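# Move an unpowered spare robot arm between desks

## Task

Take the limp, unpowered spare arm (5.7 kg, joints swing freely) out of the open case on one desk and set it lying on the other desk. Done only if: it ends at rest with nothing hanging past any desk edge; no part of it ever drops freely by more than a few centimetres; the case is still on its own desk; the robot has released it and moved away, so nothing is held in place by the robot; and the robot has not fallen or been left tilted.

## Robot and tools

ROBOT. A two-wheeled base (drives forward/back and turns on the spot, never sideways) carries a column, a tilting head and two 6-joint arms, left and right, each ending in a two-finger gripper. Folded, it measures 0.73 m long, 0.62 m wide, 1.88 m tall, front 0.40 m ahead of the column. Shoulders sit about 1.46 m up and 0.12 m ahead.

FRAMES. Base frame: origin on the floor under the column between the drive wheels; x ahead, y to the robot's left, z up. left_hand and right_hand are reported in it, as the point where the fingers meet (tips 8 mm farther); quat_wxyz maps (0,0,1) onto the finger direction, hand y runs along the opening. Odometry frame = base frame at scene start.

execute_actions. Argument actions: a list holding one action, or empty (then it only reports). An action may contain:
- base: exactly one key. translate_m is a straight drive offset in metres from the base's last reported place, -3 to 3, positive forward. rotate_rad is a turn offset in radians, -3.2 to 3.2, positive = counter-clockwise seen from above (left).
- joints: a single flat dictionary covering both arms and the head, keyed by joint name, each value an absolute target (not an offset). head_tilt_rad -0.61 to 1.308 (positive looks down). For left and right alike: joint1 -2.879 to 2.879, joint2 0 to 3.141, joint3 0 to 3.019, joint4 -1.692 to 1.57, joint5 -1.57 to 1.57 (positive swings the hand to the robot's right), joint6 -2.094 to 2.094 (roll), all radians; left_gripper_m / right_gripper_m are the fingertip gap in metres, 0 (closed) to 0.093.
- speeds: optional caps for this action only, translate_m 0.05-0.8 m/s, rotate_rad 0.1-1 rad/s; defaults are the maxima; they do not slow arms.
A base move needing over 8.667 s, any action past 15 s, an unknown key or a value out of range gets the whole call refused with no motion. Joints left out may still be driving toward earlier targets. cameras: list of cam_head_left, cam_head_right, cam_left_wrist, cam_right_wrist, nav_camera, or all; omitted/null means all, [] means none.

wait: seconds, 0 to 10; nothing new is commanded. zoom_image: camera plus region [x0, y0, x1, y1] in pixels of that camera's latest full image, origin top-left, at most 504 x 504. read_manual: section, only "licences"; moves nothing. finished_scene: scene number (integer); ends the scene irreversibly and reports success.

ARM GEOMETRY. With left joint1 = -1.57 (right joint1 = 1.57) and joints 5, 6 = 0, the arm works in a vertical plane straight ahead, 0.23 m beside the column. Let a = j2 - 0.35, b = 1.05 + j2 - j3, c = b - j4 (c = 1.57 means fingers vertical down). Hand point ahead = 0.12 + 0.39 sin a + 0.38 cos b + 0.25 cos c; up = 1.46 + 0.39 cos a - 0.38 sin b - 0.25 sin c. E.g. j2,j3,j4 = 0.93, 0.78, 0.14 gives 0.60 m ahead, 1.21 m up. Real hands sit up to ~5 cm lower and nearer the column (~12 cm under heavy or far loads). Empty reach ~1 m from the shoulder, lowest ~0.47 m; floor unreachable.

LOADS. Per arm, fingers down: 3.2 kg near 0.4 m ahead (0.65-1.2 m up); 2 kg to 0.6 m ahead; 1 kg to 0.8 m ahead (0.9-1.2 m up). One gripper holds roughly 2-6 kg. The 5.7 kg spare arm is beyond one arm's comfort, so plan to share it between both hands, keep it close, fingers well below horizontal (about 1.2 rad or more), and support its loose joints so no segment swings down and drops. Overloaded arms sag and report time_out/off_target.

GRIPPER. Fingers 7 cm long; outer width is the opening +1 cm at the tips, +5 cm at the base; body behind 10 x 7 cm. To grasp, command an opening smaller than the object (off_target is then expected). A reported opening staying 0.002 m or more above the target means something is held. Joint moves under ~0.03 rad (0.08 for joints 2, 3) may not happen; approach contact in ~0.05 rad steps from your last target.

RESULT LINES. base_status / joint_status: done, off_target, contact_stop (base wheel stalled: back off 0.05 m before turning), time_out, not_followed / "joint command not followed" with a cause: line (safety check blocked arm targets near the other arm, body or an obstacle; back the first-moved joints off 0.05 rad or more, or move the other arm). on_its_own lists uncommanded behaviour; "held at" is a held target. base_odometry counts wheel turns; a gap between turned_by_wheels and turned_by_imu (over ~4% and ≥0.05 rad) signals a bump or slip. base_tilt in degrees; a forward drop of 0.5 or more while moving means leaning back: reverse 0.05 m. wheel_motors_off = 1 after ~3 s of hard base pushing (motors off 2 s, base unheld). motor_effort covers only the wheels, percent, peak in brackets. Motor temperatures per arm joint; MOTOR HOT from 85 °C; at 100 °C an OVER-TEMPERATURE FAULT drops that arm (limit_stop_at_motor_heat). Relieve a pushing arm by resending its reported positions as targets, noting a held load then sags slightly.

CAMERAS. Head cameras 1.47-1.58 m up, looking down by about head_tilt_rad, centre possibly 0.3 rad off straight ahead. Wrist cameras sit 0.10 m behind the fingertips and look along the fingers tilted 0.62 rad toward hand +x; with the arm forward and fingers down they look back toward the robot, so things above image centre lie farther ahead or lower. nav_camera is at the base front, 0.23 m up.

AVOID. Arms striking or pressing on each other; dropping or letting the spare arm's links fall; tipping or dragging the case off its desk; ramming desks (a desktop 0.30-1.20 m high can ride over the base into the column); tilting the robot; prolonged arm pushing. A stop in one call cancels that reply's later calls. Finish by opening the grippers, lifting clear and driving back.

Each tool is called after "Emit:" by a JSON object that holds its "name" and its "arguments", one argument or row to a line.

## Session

Emit:
{"name": "execute_actions", "arguments": {
  "actions": [
    {"joints":{"head_tilt_rad":0.6}}
  ]
}}

Scene clock: 0.73 s.
Motor temperatures (°C, as the motors report them): left_arm=[23 23 24 21 22 21] | right_arm=[22 23 22 23 21 25]
base_odometry: x=+0.000 y=+0.000 heading=+0.000 (m, m, rad; odometry frame)
turned_by_wheels: +0.000 (rad since the last result)
turned_by_imu: +0.000 (rad since the last result)
base_tilt: forward=+0.1 right=-0.3 (deg)
base_status: not commanded
joint_positions: head_tilt_rad=+0.618 left_joint1_rad=-1.585 left_joint2_rad=+0.890 left_joint3_rad=+0.393 left_joint4_rad=-0.912 left_joint5_rad=+0.000 left_joint6_rad=-0.078 left_gripper_m=+0.094 right_joint1_rad=+1.581 right_joint2_rad=+0.888 right_joint3_rad=+0.390 right_joint4_rad=-0.941 right_joint5_rad=-0.010 right_joint6_rad=-0.055 right_gripper_m=+0.094
joint_status: all done
wheel_motors_off: 0
motor_effort: left_wheel=+1(1) right_wheel=+1(1) (%)
left_hand: x=+0.1427 y=+0.2216 z=+1.2483 quat_wxyz=(+0.428, +0.029, -0.903, -0.013) (m; base frame)
right_hand: x=+0.1372 y=-0.2216 z=+1.2544 quat_wxyz=(+0.442, +0.027, -0.897, -0.019) (m; base frame)
pictures: cam_head_left, cam_head_right, cam_left_wrist, cam_right_wrist, nav_camera
Images, in order (width x height): cam_head_left 504x504, cam_head_right 504x504, cam_left_wrist 616x616, cam_right_wrist 616x616, nav_camera 504x504.

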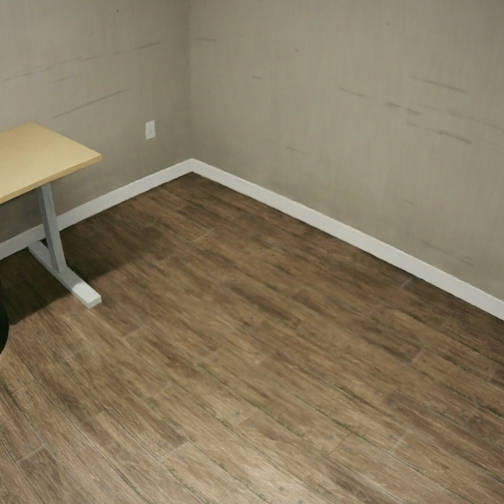

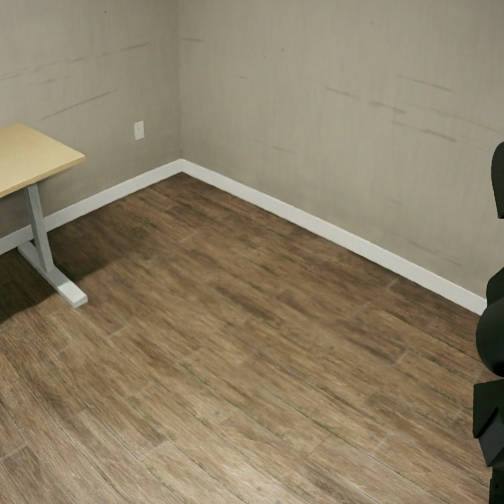

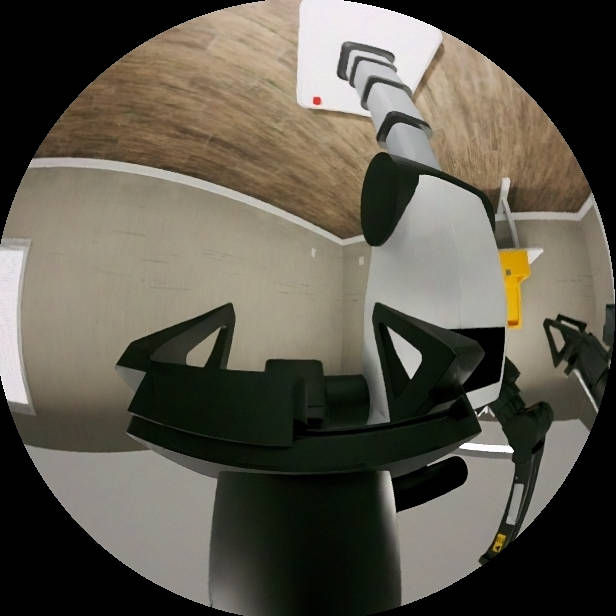

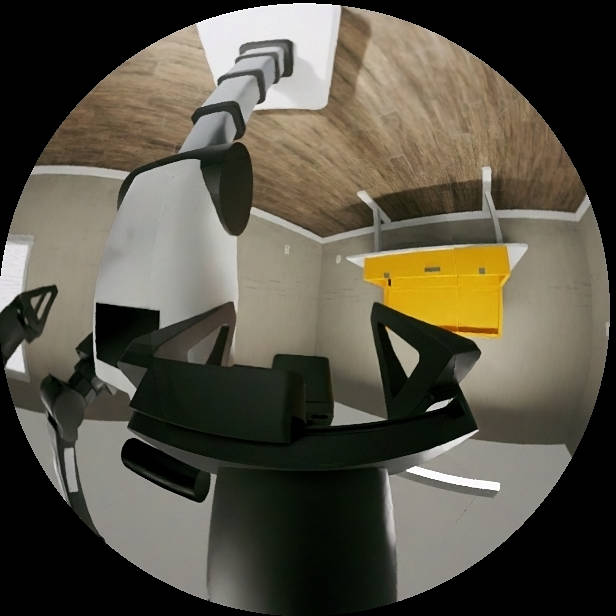

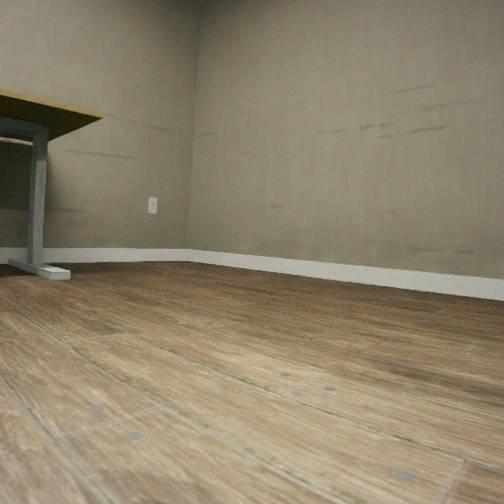

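Case is further left in what appears to be a flipped view; try about -2.25.

Emit:
{"name": "execute_actions", "arguments": {
  "actions": [
    {"base":{"rotate_rad":-2.25},"joints":{"left_joint2_rad":1.0,"left_joint3_rad":0.9,"left_joint4_rad":-0.4,"right_joint2_rad":1.0,"right_joint3_rad":0.9,"right_joint4_rad":-0.4,"left_joint6_rad":1.57,"right_joint6_rad":1.6}}
  ],
  "cameras": ["cam_head_left","cam_head_right","nav_camera"]
}}

Scene clock: 6.47 s.
Motor temperatures (°C, as the motors report them): left_arm=[23 24 24 21 22 21] | right_arm=[22 23 22 23 21 25]
base_odometry: x=+0.000 y=+0.000 heading=-2.249 (m, m, rad; odometry frame)
turned_by_wheels: -2.249 (rad since the last result)
turned_by_imu: -2.274 (rad since the last result)
base_tilt: forward=+0.1 right=-0.3 (deg)
base_status: done
joint_positions: head_tilt_rad=+0.618 left_joint1_rad=-1.584 left_joint2_rad=+1.005 left_joint3_rad=+0.900 left_joint4_rad=-0.402 left_joint5_rad=+0.000 left_joint6_rad=+1.559 left_gripper_m=+0.094 right_joint1_rad=+1.582 right_joint2_rad=+0.992 right_joint3_rad=+0.899 right_joint4_rad=-0.399 right_joint5_rad=-0.010 right_joint6_rad=+1.593 right_gripper_m=+0.094
joint_status: all done
wheel_motors_off: 0
motor_effort: left_wheel=+3(34) right_wheel=-5(42) (%)
left_hand: x=+0.5192 y=+0.2186 z=+1.1659 quat_wxyz=(-0.010, -0.705, -0.709, -0.002) (m; base frame)
right_hand: x=+0.5227 y=-0.2187 z=+1.1707 quat_wxyz=(-0.004, -0.713, -0.701, -0.018) (m; base frame)
pictures: cam_head_left, cam_head_right, nav_camera
Images, in order (width x height): cam_head_left 504x504, cam_head_right 504x504, nav_camera 504x504.

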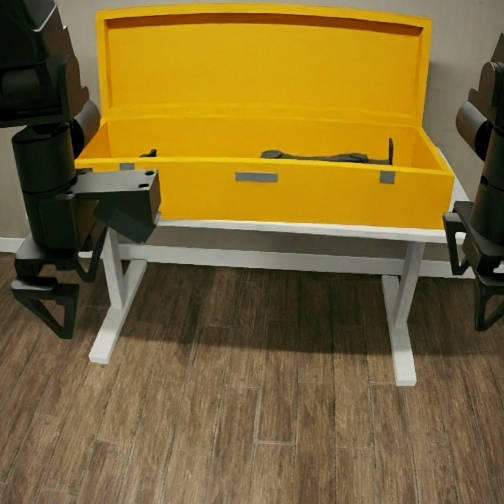

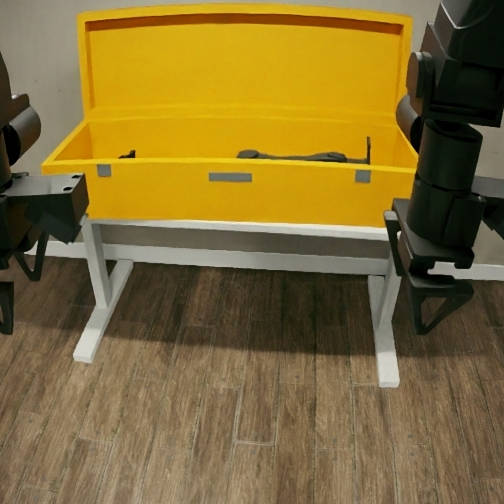

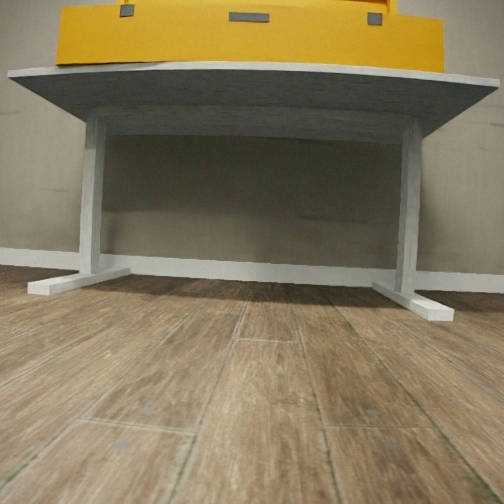

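Emit:
{"name": "execute_actions", "arguments": {
  "actions": [
    {"base":{"rotate_rad":-0.05}}
  ],
  "cameras": []
}}

Emit:
{"name": "execute_actions", "arguments": {
  "actions": [
    {"base":{"translate_m":1.02},"joints":{"head_tilt_rad":1.25}}
  ]
}}

Scene clock: 11.33 s.
Motor temperatures (°C, as the motors report them): left_arm=[23 24 24 21 22 21] | right_arm=[22 24 22 23 21 25]
base_odometry: x=+0.000 y=+0.000 heading=-2.299 (m, m, rad; odometry frame)
turned_by_wheels: -0.049 (rad since the last result)
turned_by_imu: -0.049 (rad since the last result)
base_tilt: forward=+0.1 right=-0.3 (deg)
base_status: done
joint_positions: head_tilt_rad=+0.618 left_joint1_rad=-1.584 left_joint2_rad=+1.005 left_joint3_rad=+0.899 left_joint4_rad=-0.402 left_joint5_rad=+0.000 left_joint6_rad=+1.559 left_gripper_m=+0.094 right_joint1_rad=+1.581 right_joint2_rad=+0.992 right_joint3_rad=+0.897 right_joint4_rad=-0.399 right_joint5_rad=-0.010 right_joint6_rad=+1.593 right_gripper_m=+0.094
joint_status: not commanded
wheel_motors_off: 0
motor_effort: left_wheel=+4(25) right_wheel=-4(32) (%)
left_hand: x=+0.5183 y=+0.2184 z=+1.1656 quat_wxyz=(-0.010, -0.705, -0.709, -0.002) (m; base frame)
right_hand: x=+0.5216 y=-0.2189 z=+1.1703 quat_wxyz=(-0.004, -0.713, -0.701, -0.017) (m; base frame)
pictures: none
No camera images: the call's "cameras" was empty. Leave "cameras" out to get every camera's image.

Scene clock: 14.47 s.
Motor temperatures (°C, as the motors report them): left_arm=[23 24 24 21 22 21] | right_arm=[22 24 22 23 21 25]
base_odometry: x=-0.679 y=-0.762 heading=-2.299 (m, m, rad; odometry frame)
turned_by_wheels: +0.000 (rad since the last result)
turned_by_imu: +0.002 (rad since the last result)
base_tilt: forward=+0.0 right=-0.2 (deg)
base_status: done
joint_positions: head_tilt_rad=+1.248 left_joint1_rad=-1.584 left_joint2_rad=+1.004 left_joint3_rad=+0.897 left_joint4_rad=-0.402 left_joint5_rad=+0.000 left_joint6_rad=+1.559 left_gripper_m=+0.094 right_joint1_rad=+1.581 right_joint2_rad=+0.995 right_joint3_rad=+0.896 right_joint4_rad=-0.399 right_joint5_rad=-0.010 right_joint6_rad=+1.593 right_gripper_m=+0.094
joint_status: all done
wheel_motors_off: 0
motor_effort: left_wheel=+0(46) right_wheel=+1(56) (%)
left_hand: x=+0.5170 y=+0.2184 z=+1.1654 quat_wxyz=(-0.009, -0.705, -0.709, -0.001) (m; base frame)
right_hand: x=+0.5199 y=-0.2189 z=+1.1690 quat_wxyz=(-0.002, -0.713, -0.701, -0.016) (m; base frame)
pictures: cam_head_left, cam_head_right, cam_left_wrist, cam_right_wrist, nav_camera
Images, in order (width x height): cam_head_left 504x504, cam_head_right 504x504, cam_left_wrist 616x616, cam_right_wrist 616x616, nav_camera 504x504.

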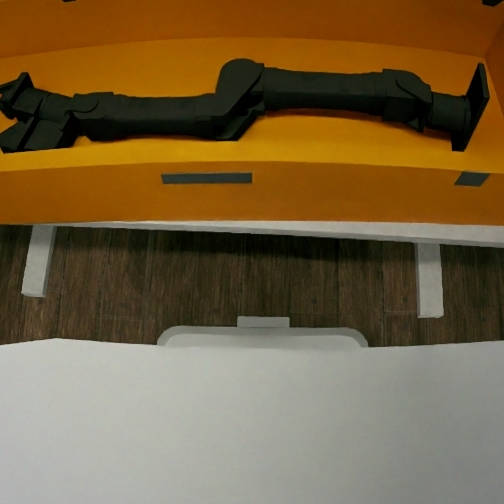

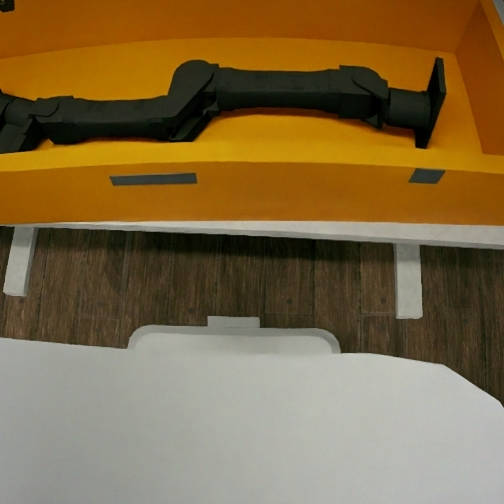

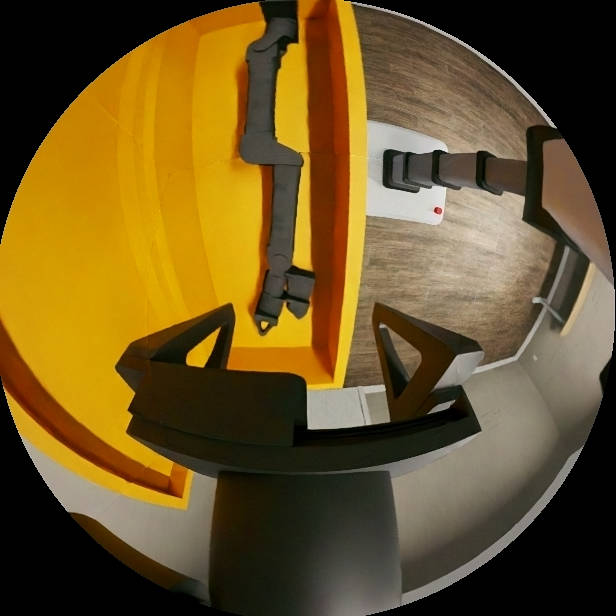

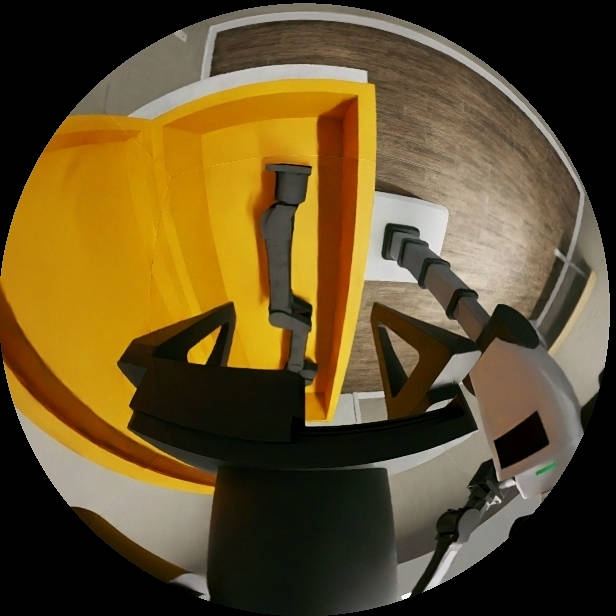

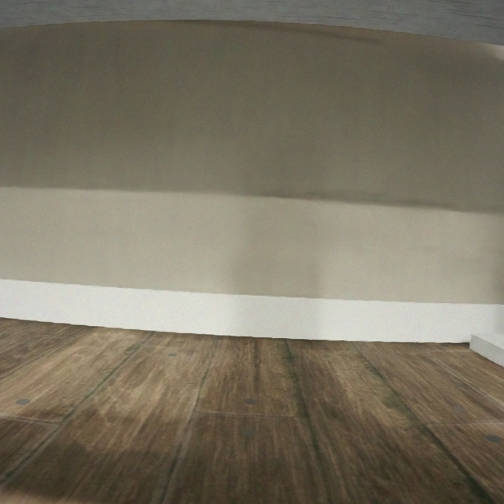

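Emit:
{"name": "execute_actions", "arguments": {
  "actions": [
    {"base":{"translate_m":0.11},"joints":{"right_joint6_rad":-1.57,"left_joint2_rad":1.60,"left_joint3_rad":0.88,"left_joint4_rad":0.2,"right_joint2_rad":1.58,"right_joint3_rad":0.97,"right_joint4_rad":0.1}}
  ],
  "cameras": ["cam_head_left","cam_left_wrist","cam_right_wrist"]
}}

Scene clock: 24.80 s.
Motor temperatures (°C, as the motors report them): left_arm=[23 25 24 21 22 21] | right_arm=[22 24 22 23 21 25]
base_odometry: x=-0.752 y=-0.844 heading=-2.298 (m, m, rad; odometry frame)
turned_by_wheels: +0.000 (rad since the last result)
turned_by_imu: +0.001 (rad since the last result)
base_tilt: forward=+0.1 right=-0.3 (deg)
base_status: done
joint_positions: head_tilt_rad=+1.248 left_joint1_rad=-1.584 left_joint2_rad=+1.599 left_joint3_rad=+0.886 left_joint4_rad=+0.186 left_joint5_rad=+0.000 left_joint6_rad=+1.559 left_gripper_m=+0.094 right_joint1_rad=+1.581 right_joint2_rad=+1.588 right_joint3_rad=+0.970 right_joint4_rad=+0.088 right_joint5_rad=-0.010 right_joint6_rad=-1.563 right_gripper_m=+0.094
joint_status: all done
wheel_motors_off: 0
motor_effort: left_wheel=+0(31) right_wheel=+0(43) (%)
left_hand: x=+0.4162 y=+0.2167 z=+0.9554 quat_wxyz=(-0.002, -0.705, -0.709, +0.005) (m; base frame)
right_hand: x=+0.4500 y=-0.2173 z=+0.9544 quat_wxyz=(-0.004, +0.706, -0.708, -0.009) (m; base frame)
pictures: cam_head_left, cam_left_wrist, cam_right_wrist
Images, in order (width x height): cam_head_left 504x504, cam_left_wrist 616x616, cam_right_wrist 616x616.

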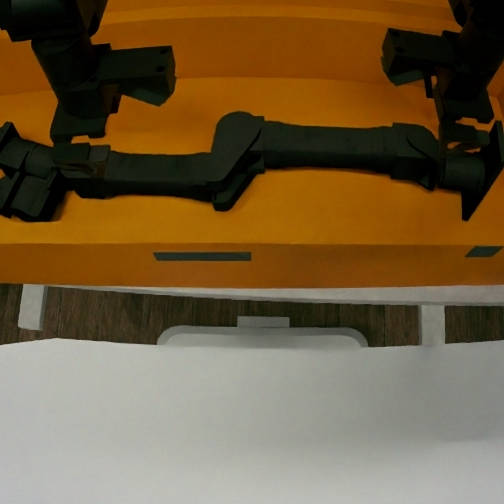

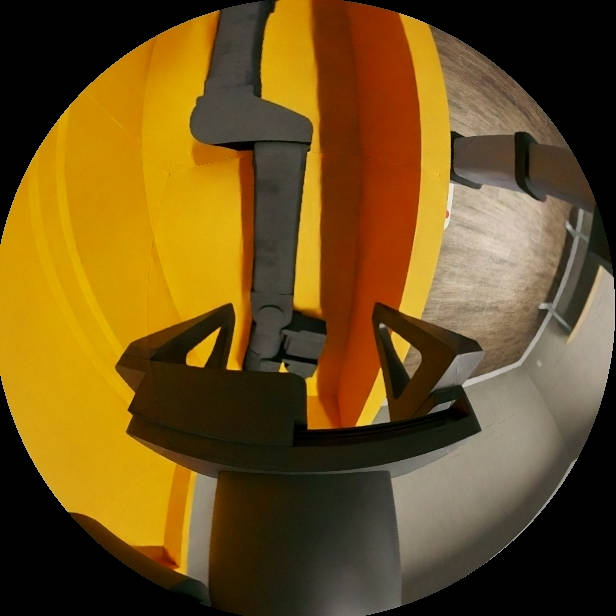

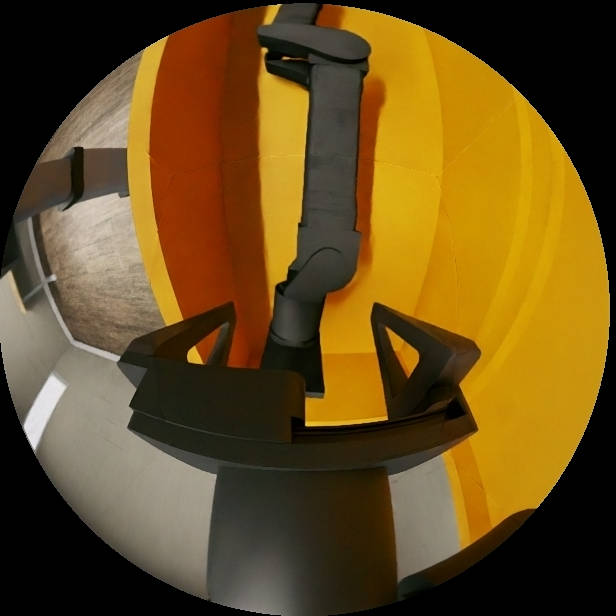

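Emit:
{"name": "execute_actions", "arguments": {
  "actions": [
    {"base":{"translate_m":0.028},"joints":{"left_joint1_rad":-1.665,"left_joint5_rad":-0.08,"right_joint1_rad":1.68,"right_joint5_rad":0.08,"left_joint2_rad":1.82,"left_joint3_rad":1.09,"left_joint4_rad":0.2,"right_joint2_rad":1.82,"right_joint3_rad":1.19,"right_joint4_rad":0.1}}
  ],
  "cameras": ["cam_head_left","cam_left_wrist","cam_right_wrist"]
}}

Scene clock: 30.03 s.
Motor temperatures (°C, as the motors report them): left_arm=[23 25 24 21 22 21] | right_arm=[22 24 22 23 21 25]
base_odometry: x=-0.771 y=-0.865 heading=-2.298 (m, m, rad; odometry frame)
turned_by_wheels: +0.000 (rad since the last result)
turned_by_imu: +0.001 (rad since the last result)
base_tilt: forward=+0.1 right=-0.2 (deg)
base_status: done
joint_positions: head_tilt_rad=+1.248 left_joint1_rad=-1.671 left_joint2_rad=+1.808 left_joint3_rad=+1.092 left_joint4_rad=+0.193 left_joint5_rad=-0.078 left_joint6_rad=+1.559 left_gripper_m=+0.094 right_joint1_rad=+1.687 right_joint2_rad=+1.816 right_joint3_rad=+1.189 right_joint4_rad=+0.097 right_joint5_rad=+0.077 right_joint6_rad=-1.562 right_gripper_m=+0.094
joint_status: all done
wheel_motors_off: 0
motor_effort: left_wheel=+0(30) right_wheel=+0(41) (%)
left_hand: x=+0.4328 y=+0.1699 z=+0.8797 quat_wxyz=(-0.004, -0.721, -0.693, +0.002) (m; base frame)
right_hand: x=+0.4642 y=-0.1573 z=+0.8725 quat_wxyz=(-0.007, +0.724, -0.689, -0.010) (m; base frame)
pictures: cam_head_left, cam_left_wrist, cam_right_wrist
Images, in order (width x height): cam_head_left 504x504, cam_left_wrist 616x616, cam_right_wrist 616x616.

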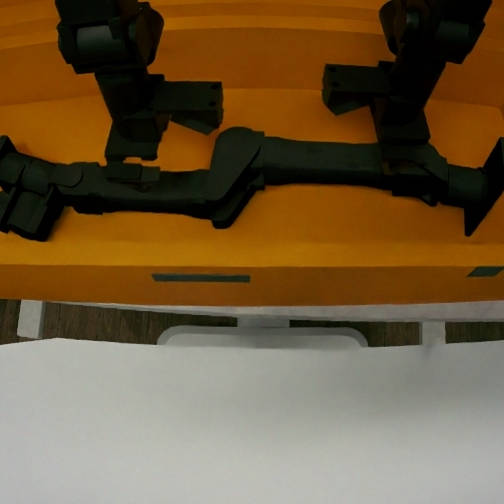

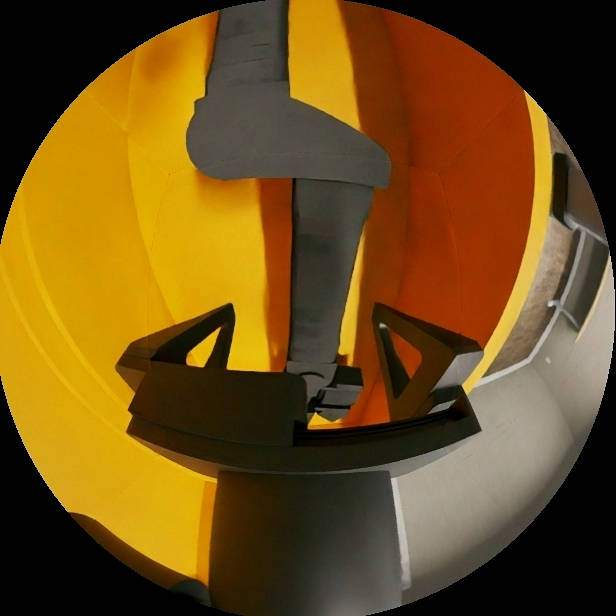

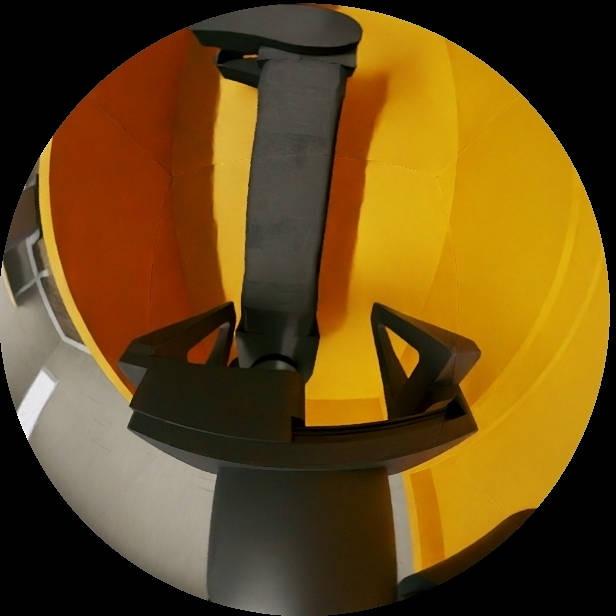

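Emit:
{"name": "execute_actions", "arguments": {
  "actions": [
    {"joints":{"left_joint1_rad":-1.6,"left_joint5_rad":0.0,"left_joint2_rad":2.03,"left_joint3_rad":1.29,"left_joint4_rad":0.22,"right_joint2_rad":2.02,"right_joint3_rad":1.36,"right_joint4_rad":0.14}}
  ],
  "cameras": ["cam_head_left","cam_left_wrist","cam_right_wrist"]
}}

Scene clock: 34.07 s.
Motor temperatures (°C, as the motors report them): left_arm=[23 25 24 21 22 21] | right_arm=[22 24 22 23 21 25]
base_odometry: x=-0.771 y=-0.865 heading=-2.298 (m, m, rad; odometry frame)
turned_by_wheels: +0.000 (rad since the last result)
turned_by_imu: +0.001 (rad since the last result)
base_tilt: forward=+0.1 right=-0.3 (deg)
base_status: not commanded
joint_positions: head_tilt_rad=+1.248 left_joint1_rad=-1.603 left_joint2_rad=+1.905 left_joint3_rad=+1.227 left_joint4_rad=+0.193 left_joint5_rad=+0.013 left_joint6_rad=+1.555 left_gripper_m=+0.094 right_joint1_rad=+1.704 right_joint2_rad=+2.005 right_joint3_rad=+1.359 right_joint4_rad=+0.130 right_joint5_rad=+0.082 right_joint6_rad=-1.564 right_gripper_m=+0.094
joint_status: all done
wheel_motors_off: 0
motor_effort: left_wheel=+1(4) right_wheel=-1(7) (%)
left_hand: x=+0.4591 y=+0.1989 z=+0.8382 quat_wxyz=(-0.028, -0.707, -0.707, +0.001) (m; base frame)
right_hand: x=+0.4601 y=-0.1383 z=+0.8021 quat_wxyz=(-0.015, +0.728, -0.686, -0.008) (m; base frame)
pictures: cam_head_left, cam_left_wrist, cam_right_wrist
Images, in order (width x height): cam_head_left 504x504, cam_left_wrist 616x616, cam_right_wrist 616x616.

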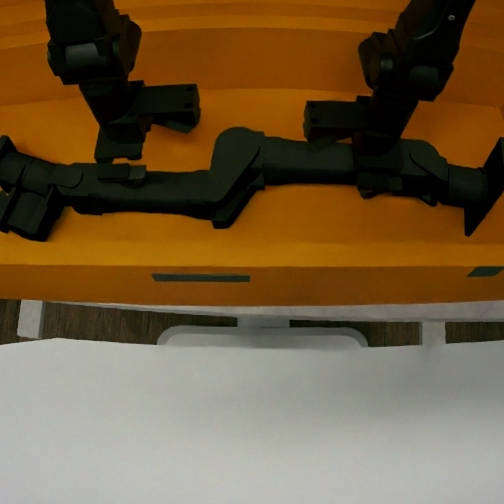

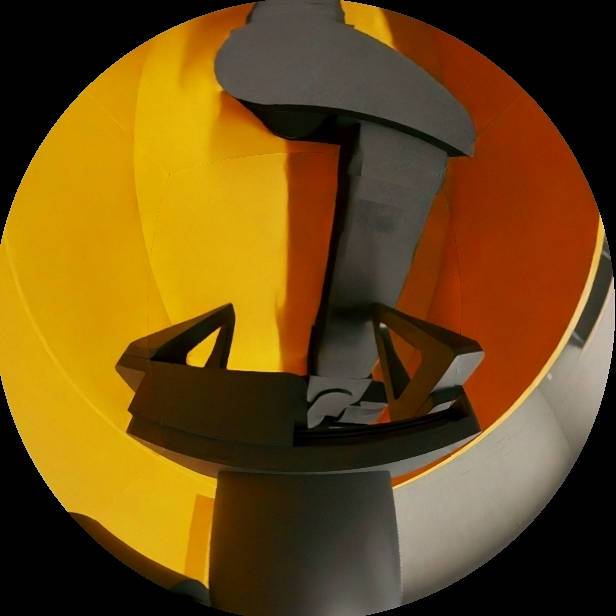

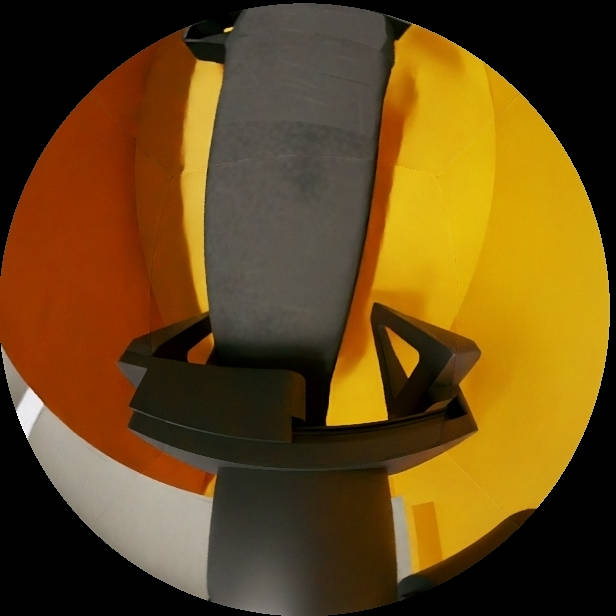

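Emit:
{"name": "execute_actions", "arguments": {
  "actions": [
    {"joints":{"left_joint2_rad":1.78,"left_joint3_rad":1.03,"left_joint4_rad":0.24,"right_joint1_rad":1.6,"right_joint5_rad":0.0,"right_joint3_rad":1.31,"right_joint4_rad":0.17}}
  ],
  "cameras": ["cam_left_wrist","cam_right_wrist"]
}}

Emit:
{"name": "execute_actions", "arguments": {
  "actions": [
    {"joints":{"left_joint2_rad":2.02,"left_joint3_rad":1.23,"left_joint4_rad":0.28}}
  ],
  "cameras": ["cam_head_left","cam_left_wrist","cam_right_wrist"]
}}

Scene clock: 38.17 s.
Motor temperatures (°C, as the motors report them): left_arm=[23 25 24 21 22 21] | right_arm=[22 25 22 23 21 25]
base_odometry: x=-0.771 y=-0.865 heading=-2.298 (m, m, rad; odometry frame)
turned_by_wheels: +0.000 (rad since the last result)
turned_by_imu: +0.001 (rad since the last result)
base_tilt: forward=+0.1 right=-0.3 (deg)
base_status: not commanded
joint_positions: head_tilt_rad=+1.248 left_joint1_rad=-1.603 left_joint2_rad=+1.800 left_joint3_rad=+1.032 left_joint4_rad=+0.229 left_joint5_rad=+0.002 left_joint6_rad=+1.559 left_gripper_m=+0.094 right_joint1_rad=+1.645 right_joint2_rad=+1.990 right_joint3_rad=+1.325 right_joint4_rad=+0.168 right_joint5_rad=-0.014 right_joint6_rad=-1.571 right_gripper_m=+0.094
joint_status: all done
wheel_motors_off: 0
motor_effort: left_wheel=+1(1) right_wheel=-2(3) (%)
left_hand: x=+0.4094 y=+0.2027 z=+0.8848 quat_wxyz=(-0.005, -0.709, -0.705, +0.016) (m; base frame)
right_hand: x=+0.4589 y=-0.1673 z=+0.8059 quat_wxyz=(-0.037, +0.719, -0.694, -0.019) (m; base frame)
pictures: cam_left_wrist, cam_right_wrist
Images, in order (width x height): cam_left_wrist 616x616, cam_right_wrist 616x616.

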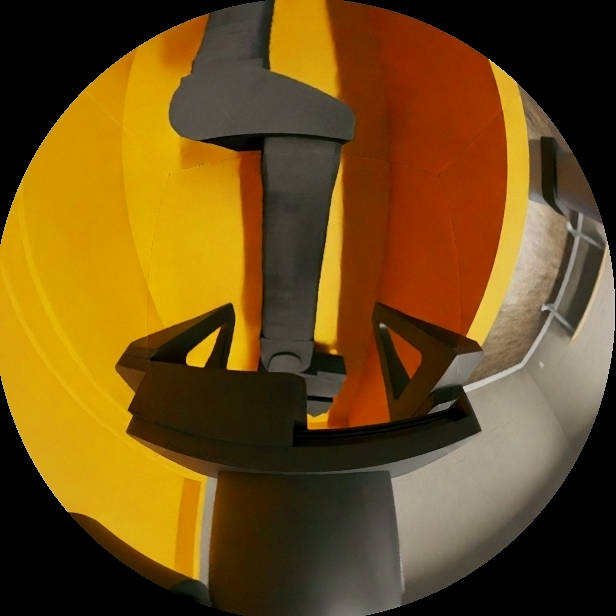

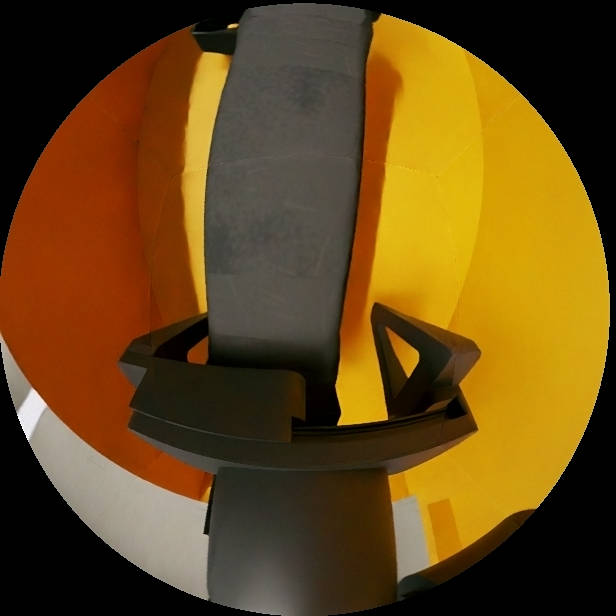

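Scene clock: 39.03 s.
Motor temperatures (°C, as the motors report them): left_arm=[23 24 24 21 22 21] | right_arm=[22 25 22 23 21 25]
base_odometry: x=-0.771 y=-0.865 heading=-2.298 (m, m, rad; odometry frame)
turned_by_wheels: +0.000 (rad since the last result)
turned_by_imu: +0.000 (rad since the last result)
base_tilt: forward=+0.0 right=-0.3 (deg)
base_status: not commanded
joint_positions: head_tilt_rad=+1.248 left_joint1_rad=-1.603 left_joint2_rad=+1.901 left_joint3_rad=+1.206 left_joint4_rad=+0.267 left_joint5_rad=+0.002 left_joint6_rad=+1.559 left_gripper_m=+0.094 right_joint1_rad=+1.645 right_joint2_rad=+1.989 right_joint3_rad=+1.324 right_joint4_rad=+0.169 right_joint5_rad=-0.013 right_joint6_rad=-1.572 right_gripper_m=+0.094
joint_status: all done
wheel_motors_off: 0
motor_effort: left_wheel=+1(4) right_wheel=-3(7) (%)
left_hand: x=+0.4667 y=+0.2006 z=+0.8416 quat_wxyz=(-0.045, -0.708, -0.705, -0.023) (m; base frame)
right_hand: x=+0.4591 y=-0.1676 z=+0.8065 quat_wxyz=(-0.037, +0.720, -0.693, -0.018) (m; base frame)
pictures: cam_head_left, cam_left_wrist, cam_right_wrist
Images, in order (width x height): cam_head_left 504x504, cam_left_wrist 616x616, cam_right_wrist 616x616.

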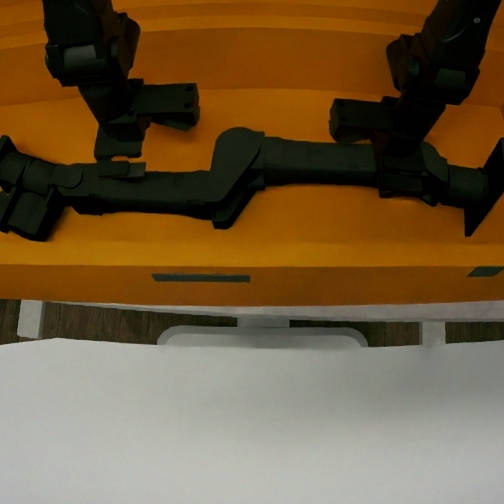

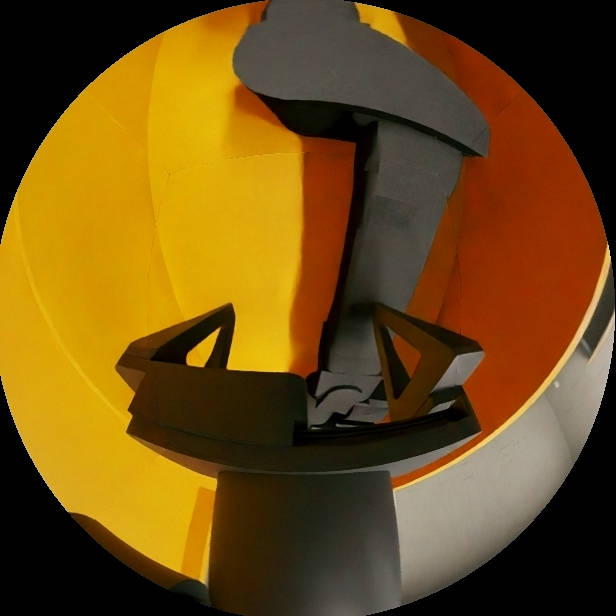

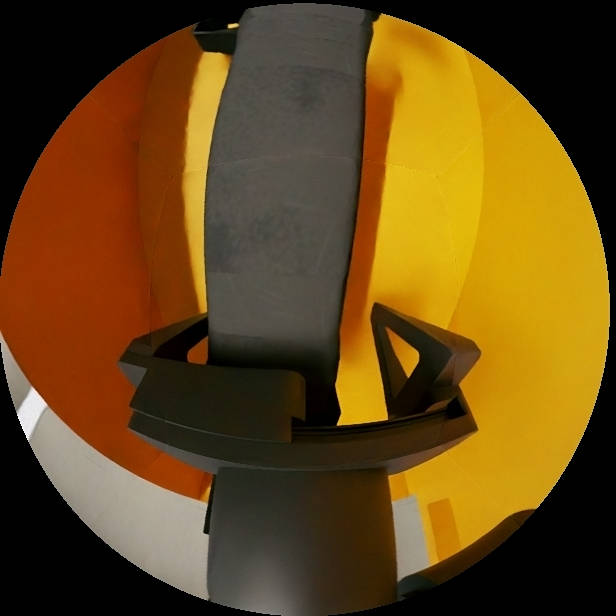

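Emit:
{"name": "execute_actions", "arguments": {
  "actions": [
    {"joints":{"left_joint1_rad":-1.65,"left_joint2_rad":1.78,"left_joint3_rad":1.0,"left_joint4_rad":0.26}}
  ],
  "cameras": []
}}

Emit:
{"name": "execute_actions", "arguments": {
  "actions": [
    {"joints":{"left_joint2_rad":1.9,"left_joint3_rad":1.08,"left_joint4_rad":0.29}}
  ],
  "cameras": ["cam_left_wrist"]
}}

Emit:
{"name": "execute_actions", "arguments": {
  "actions": [
    {"joints":{"left_joint2_rad":1.97,"left_joint3_rad":1.15,"left_joint4_rad":0.3}}
  ],
  "cameras": ["cam_left_wrist"]
}}

Scene clock: 43.13 s.
Motor temperatures (°C, as the motors report them): left_arm=[23 24 24 21 22 21] | right_arm=[22 24 22 23 21 25]
base_odometry: x=-0.771 y=-0.865 heading=-2.298 (m, m, rad; odometry frame)
turned_by_wheels: +0.000 (rad since the last result)
turned_by_imu: +0.001 (rad since the last result)
base_tilt: forward=+0.1 right=-0.3 (deg)
base_status: not commanded
joint_positions: head_tilt_rad=+1.248 left_joint1_rad=-1.656 left_joint2_rad=+1.795 left_joint3_rad=+1.005 left_joint4_rad=+0.265 left_joint5_rad=-0.001 left_joint6_rad=+1.564 left_gripper_m=+0.094 right_joint1_rad=+1.645 right_joint2_rad=+1.989 right_joint3_rad=+1.324 right_joint4_rad=+0.169 right_joint5_rad=-0.013 right_joint6_rad=-1.572 right_gripper_m=+0.094
joint_status: all done
wheel_motors_off: 0
motor_effort: left_wheel=+1(1) right_wheel=-4(5) (%)
left_hand: x=+0.4036 y=+0.1690 z=+0.8907 quat_wxyz=(-0.025, -0.719, -0.694, +0.026) (m; base frame)
right_hand: x=+0.4591 y=-0.1676 z=+0.8065 quat_wxyz=(-0.037, +0.720, -0.693, -0.018) (m; base frame)
pictures: none
No camera images: the call's "cameras" was empty. Leave "cameras" out to get every camera's image.

Scene clock: 44.03 s.
Motor temperatures (°C, as the motors report them): left_arm=[23 24 24 21 22 21] | right_arm=[22 24 22 23 21 25]
base_odometry: x=-0.771 y=-0.865 heading=-2.298 (m, m, rad; odometry frame)
turned_by_wheels: +0.000 (rad since the last result)
turned_by_imu: +0.000 (rad since the last result)
base_tilt: forward=+0.1 right=-0.3 (deg)
base_status: not commanded
joint_positions: head_tilt_rad=+1.248 left_joint1_rad=-1.656 left_joint2_rad=+1.887 left_joint3_rad=+1.086 left_joint4_rad=+0.282 left_joint5_rad=-0.001 left_joint6_rad=+1.564 left_gripper_m=+0.094 right_joint1_rad=+1.645 right_joint2_rad=+1.989 right_joint3_rad=+1.324 right_joint4_rad=+0.169 right_joint5_rad=-0.013 right_joint6_rad=-1.572 right_gripper_m=+0.094
joint_status: all done
wheel_motors_off: 0
motor_effort: left_wheel=+0(1) right_wheel=-4(4) (%)
left_hand: x=+0.4034 y=+0.1665 z=+0.8565 quat_wxyz=(-0.027, -0.719, -0.694, +0.024) (m; base frame)
right_hand: x=+0.4591 y=-0.1676 z=+0.8065 quat_wxyz=(-0.037, +0.720, -0.693, -0.018) (m; base frame)
pictures: cam_left_wrist
Images, in order (width x height): cam_left_wrist 616x616.

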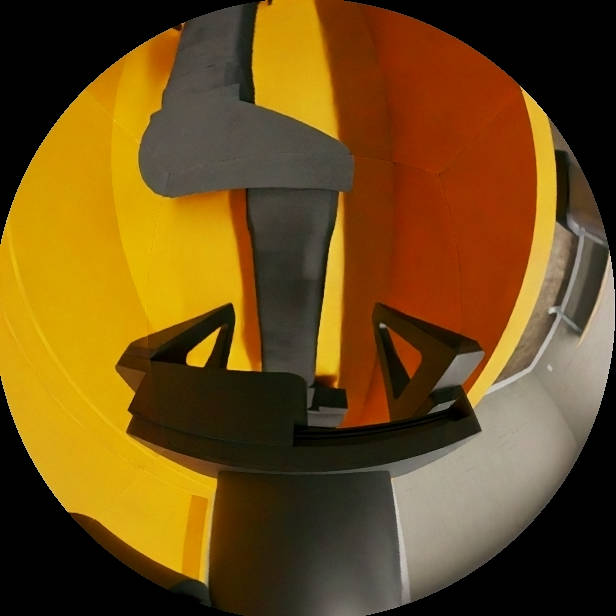

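Scene clock: 44.73 s.
Motor temperatures (°C, as the motors report them): left_arm=[23 24 24 21 22 21] | right_arm=[22 24 22 23 21 25]
base_odometry: x=-0.771 y=-0.865 heading=-2.298 (m, m, rad; odometry frame)
turned_by_wheels: +0.000 (rad since the last result)
turned_by_imu: +0.000 (rad since the last result)
base_tilt: forward=+0.1 right=-0.3 (deg)
base_status: not commanded
joint_positions: head_tilt_rad=+1.248 left_joint1_rad=-1.656 left_joint2_rad=+1.954 left_joint3_rad=+1.158 left_joint4_rad=+0.288 left_joint5_rad=-0.001 left_joint6_rad=+1.564 left_gripper_m=+0.094 right_joint1_rad=+1.645 right_joint2_rad=+1.989 right_joint3_rad=+1.324 right_joint4_rad=+0.169 right_joint5_rad=-0.013 right_joint6_rad=-1.572 right_gripper_m=+0.094
joint_status: all done
wheel_motors_off: 0
motor_effort: left_wheel=+1(1) right_wheel=-3(4) (%)
left_hand: x=+0.4081 y=+0.1644 z=+0.8305 quat_wxyz=(-0.031, -0.719, -0.694, +0.020) (m; base frame)
right_hand: x=+0.4591 y=-0.1676 z=+0.8065 quat_wxyz=(-0.037, +0.720, -0.693, -0.018) (m; base frame)
pictures: cam_left_wrist
Images, in order (width x height): cam_left_wrist 616x616.

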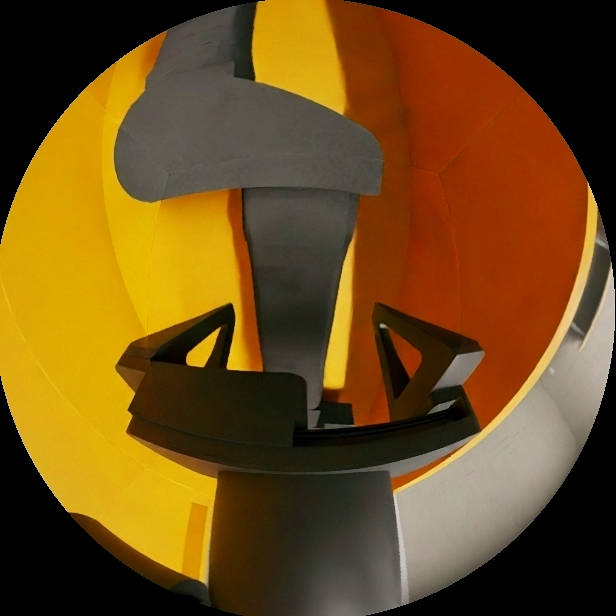

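Emit:
{"name": "execute_actions", "arguments": {
  "actions": [
    {"joints":{"left_joint1_rad":-1.6,"left_joint2_rad":2.04,"left_joint3_rad":1.22,"left_joint4_rad":0.3}}
  ],
  "cameras": ["cam_left_wrist"]
}}

Emit:
{"name": "execute_actions", "arguments": {
  "actions": [
    {"joints":{"left_gripper_m":0,"right_gripper_m":0,"right_joint1_rad":1.645}}
  ],
  "cameras": ["cam_head_left","cam_left_wrist","cam_right_wrist"]
}}

Scene clock: 48.60 s.
Motor temperatures (°C, as the motors report them): left_arm=[23 24 24 21 22 21] | right_arm=[22 24 22 23 21 25]
base_odometry: x=-0.771 y=-0.865 heading=-2.298 (m, m, rad; odometry frame)
turned_by_wheels: +0.000 (rad since the last result)
turned_by_imu: +0.001 (rad since the last result)
base_tilt: forward=+0.1 right=-0.2 (deg)
base_status: not commanded
joint_positions: head_tilt_rad=+1.248 left_joint1_rad=-1.595 left_joint2_rad=+2.025 left_joint3_rad=+1.227 left_joint4_rad=+0.288 left_joint5_rad=+0.000 left_joint6_rad=+1.564 left_gripper_m=+0.094 right_joint1_rad=+1.645 right_joint2_rad=+1.989 right_joint3_rad=+1.324 right_joint4_rad=+0.169 right_joint5_rad=-0.013 right_joint6_rad=-1.572 right_gripper_m=+0.094
joint_status: all done
wheel_motors_off: 0
motor_effort: left_wheel=+1(2) right_wheel=-3(4) (%)
left_hand: x=+0.4059 y=+0.2072 z=+0.8012 quat_wxyz=(-0.012, -0.709, -0.705, +0.003) (m; base frame)
right_hand: x=+0.4591 y=-0.1676 z=+0.8065 quat_wxyz=(-0.037, +0.720, -0.693, -0.018) (m; base frame)
pictures: cam_left_wrist
Images, in order (width x height): cam_left_wrist 616x616.

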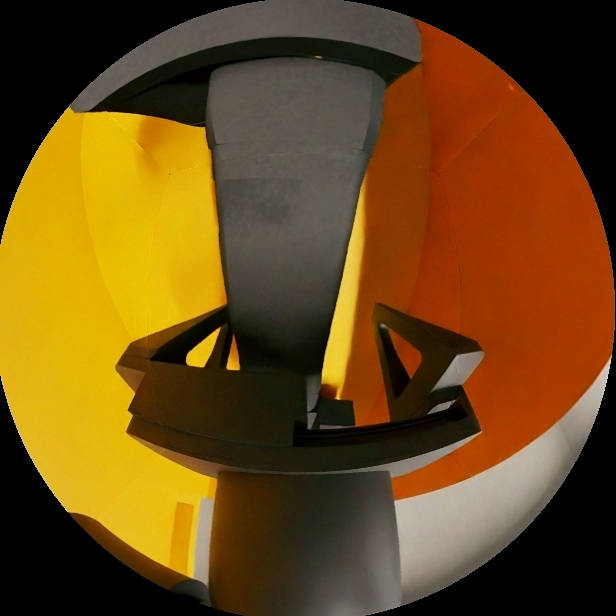

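Scene clock: 49.33 s.
Motor temperatures (°C, as the motors report them): left_arm=[23 24 24 21 22 21] | right_arm=[22 24 22 23 21 25]
base_odometry: x=-0.771 y=-0.865 heading=-2.298 (m, m, rad; odometry frame)
turned_by_wheels: +0.000 (rad since the last result)
turned_by_imu: +0.000 (rad since the last result)
base_tilt: forward=+0.0 right=-0.2 (deg)
base_status: not commanded
joint_positions: head_tilt_rad=+1.248 left_joint1_rad=-1.595 left_joint2_rad=+2.024 left_joint3_rad=+1.240 left_joint4_rad=+0.300 left_joint5_rad=+0.000 left_joint6_rad=+1.576 left_gripper_m=+0.055 right_joint1_rad=+1.659 right_joint2_rad=+1.992 right_joint3_rad=+1.318 right_joint4_rad=+0.164 right_joint5_rad=+0.019 right_joint6_rad=-1.679 right_gripper_m=+0.085
joint_status: left_gripper_m off_target (ended at +0.055, target +0.000); right_gripper_m off_target (ended at +0.085, target +0.000); the others done
wheel_motors_off: 0
motor_effort: left_wheel=+1(1) right_wheel=-4(4) (%)
left_hand: x=+0.4173 y=+0.2070 z=+0.8004 quat_wxyz=(-0.021, -0.713, -0.701, -0.006) (m; base frame)
right_hand: x=+0.4523 y=-0.1621 z=+0.8063 quat_wxyz=(-0.026, +0.758, -0.651, -0.014) (m; base frame)
pictures: cam_head_left, cam_left_wrist, cam_right_wrist
Images, in order (width x height): cam_head_left 504x504, cam_left_wrist 616x616, cam_right_wrist 616x616.

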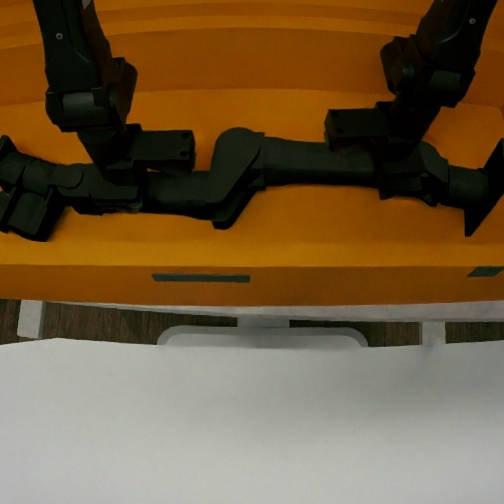

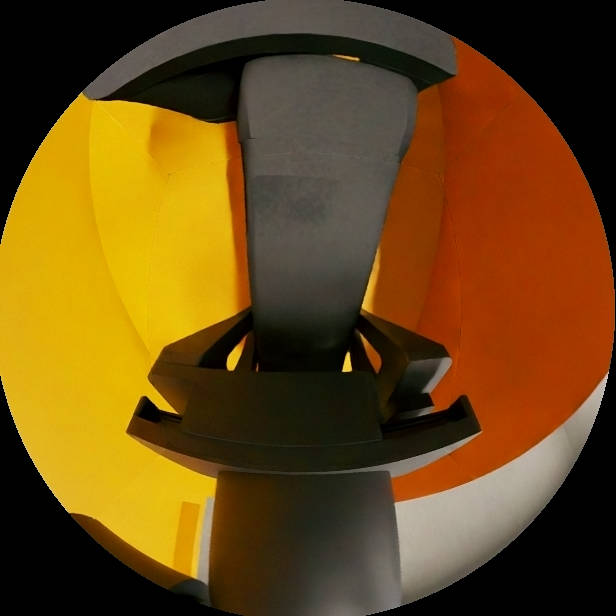

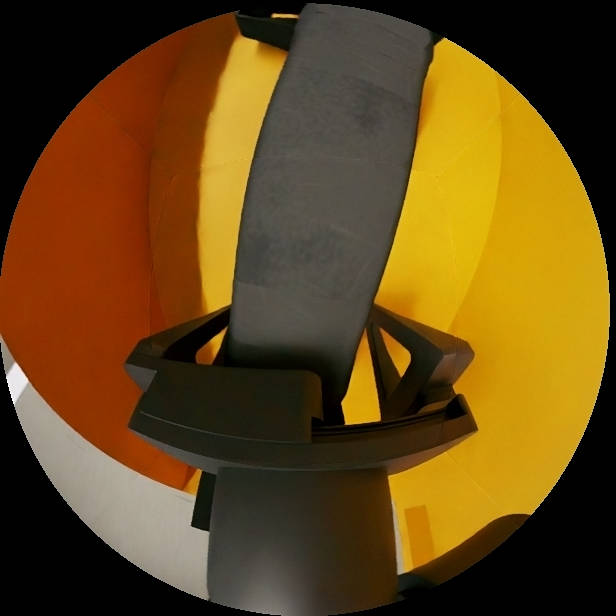

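Emit:
{"name": "execute_actions", "arguments": {
  "actions": [],
  "cameras": ["cam_right_wrist"]
}}

Scene clock: 50.27 s.
Motor temperatures (°C, as the motors report them): left_arm=[23 24 24 21 22 21] | right_arm=[22 24 22 23 21 25]
base_odometry: x=-0.771 y=-0.865 heading=-2.298 (m, m, rad; odometry frame)
turned_by_wheels: +0.000 (rad since the last result)
turned_by_imu: +0.000 (rad since the last result)
base_tilt: forward=+0.1 right=-0.3 (deg)
base_status: not commanded
joint_positions: head_tilt_rad=+1.248 left_joint1_rad=-1.595 left_joint2_rad=+2.024 left_joint3_rad=+1.240 left_joint4_rad=+0.300 left_joint5_rad=+0.000 left_joint6_rad=+1.576 left_gripper_m=+0.055 right_joint1_rad=+1.659 right_joint2_rad=+1.992 right_joint3_rad=+1.318 right_joint4_rad=+0.164 right_joint5_rad=+0.019 right_joint6_rad=-1.679 right_gripper_m=+0.085
joint_status: left_gripper_m off_target (ended at +0.055, target +0.000); right_gripper_m off_target (ended at +0.085, target +0.000); the others done
wheel_motors_off: 0
motor_effort: left_wheel=+0(1) right_wheel=-3(4) (%)
left_hand: x=+0.4173 y=+0.2070 z=+0.8004 quat_wxyz=(-0.021, -0.713, -0.701, -0.006) (m; base frame)
right_hand: x=+0.4523 y=-0.1621 z=+0.8063 quat_wxyz=(-0.026, +0.758, -0.651, -0.014) (m; base frame)
pictures: cam_right_wrist
Images, in order (width x height): cam_right_wrist 616x616.

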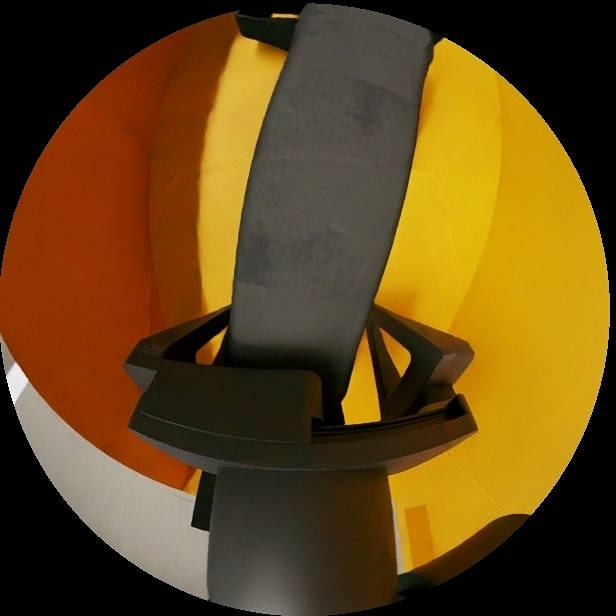

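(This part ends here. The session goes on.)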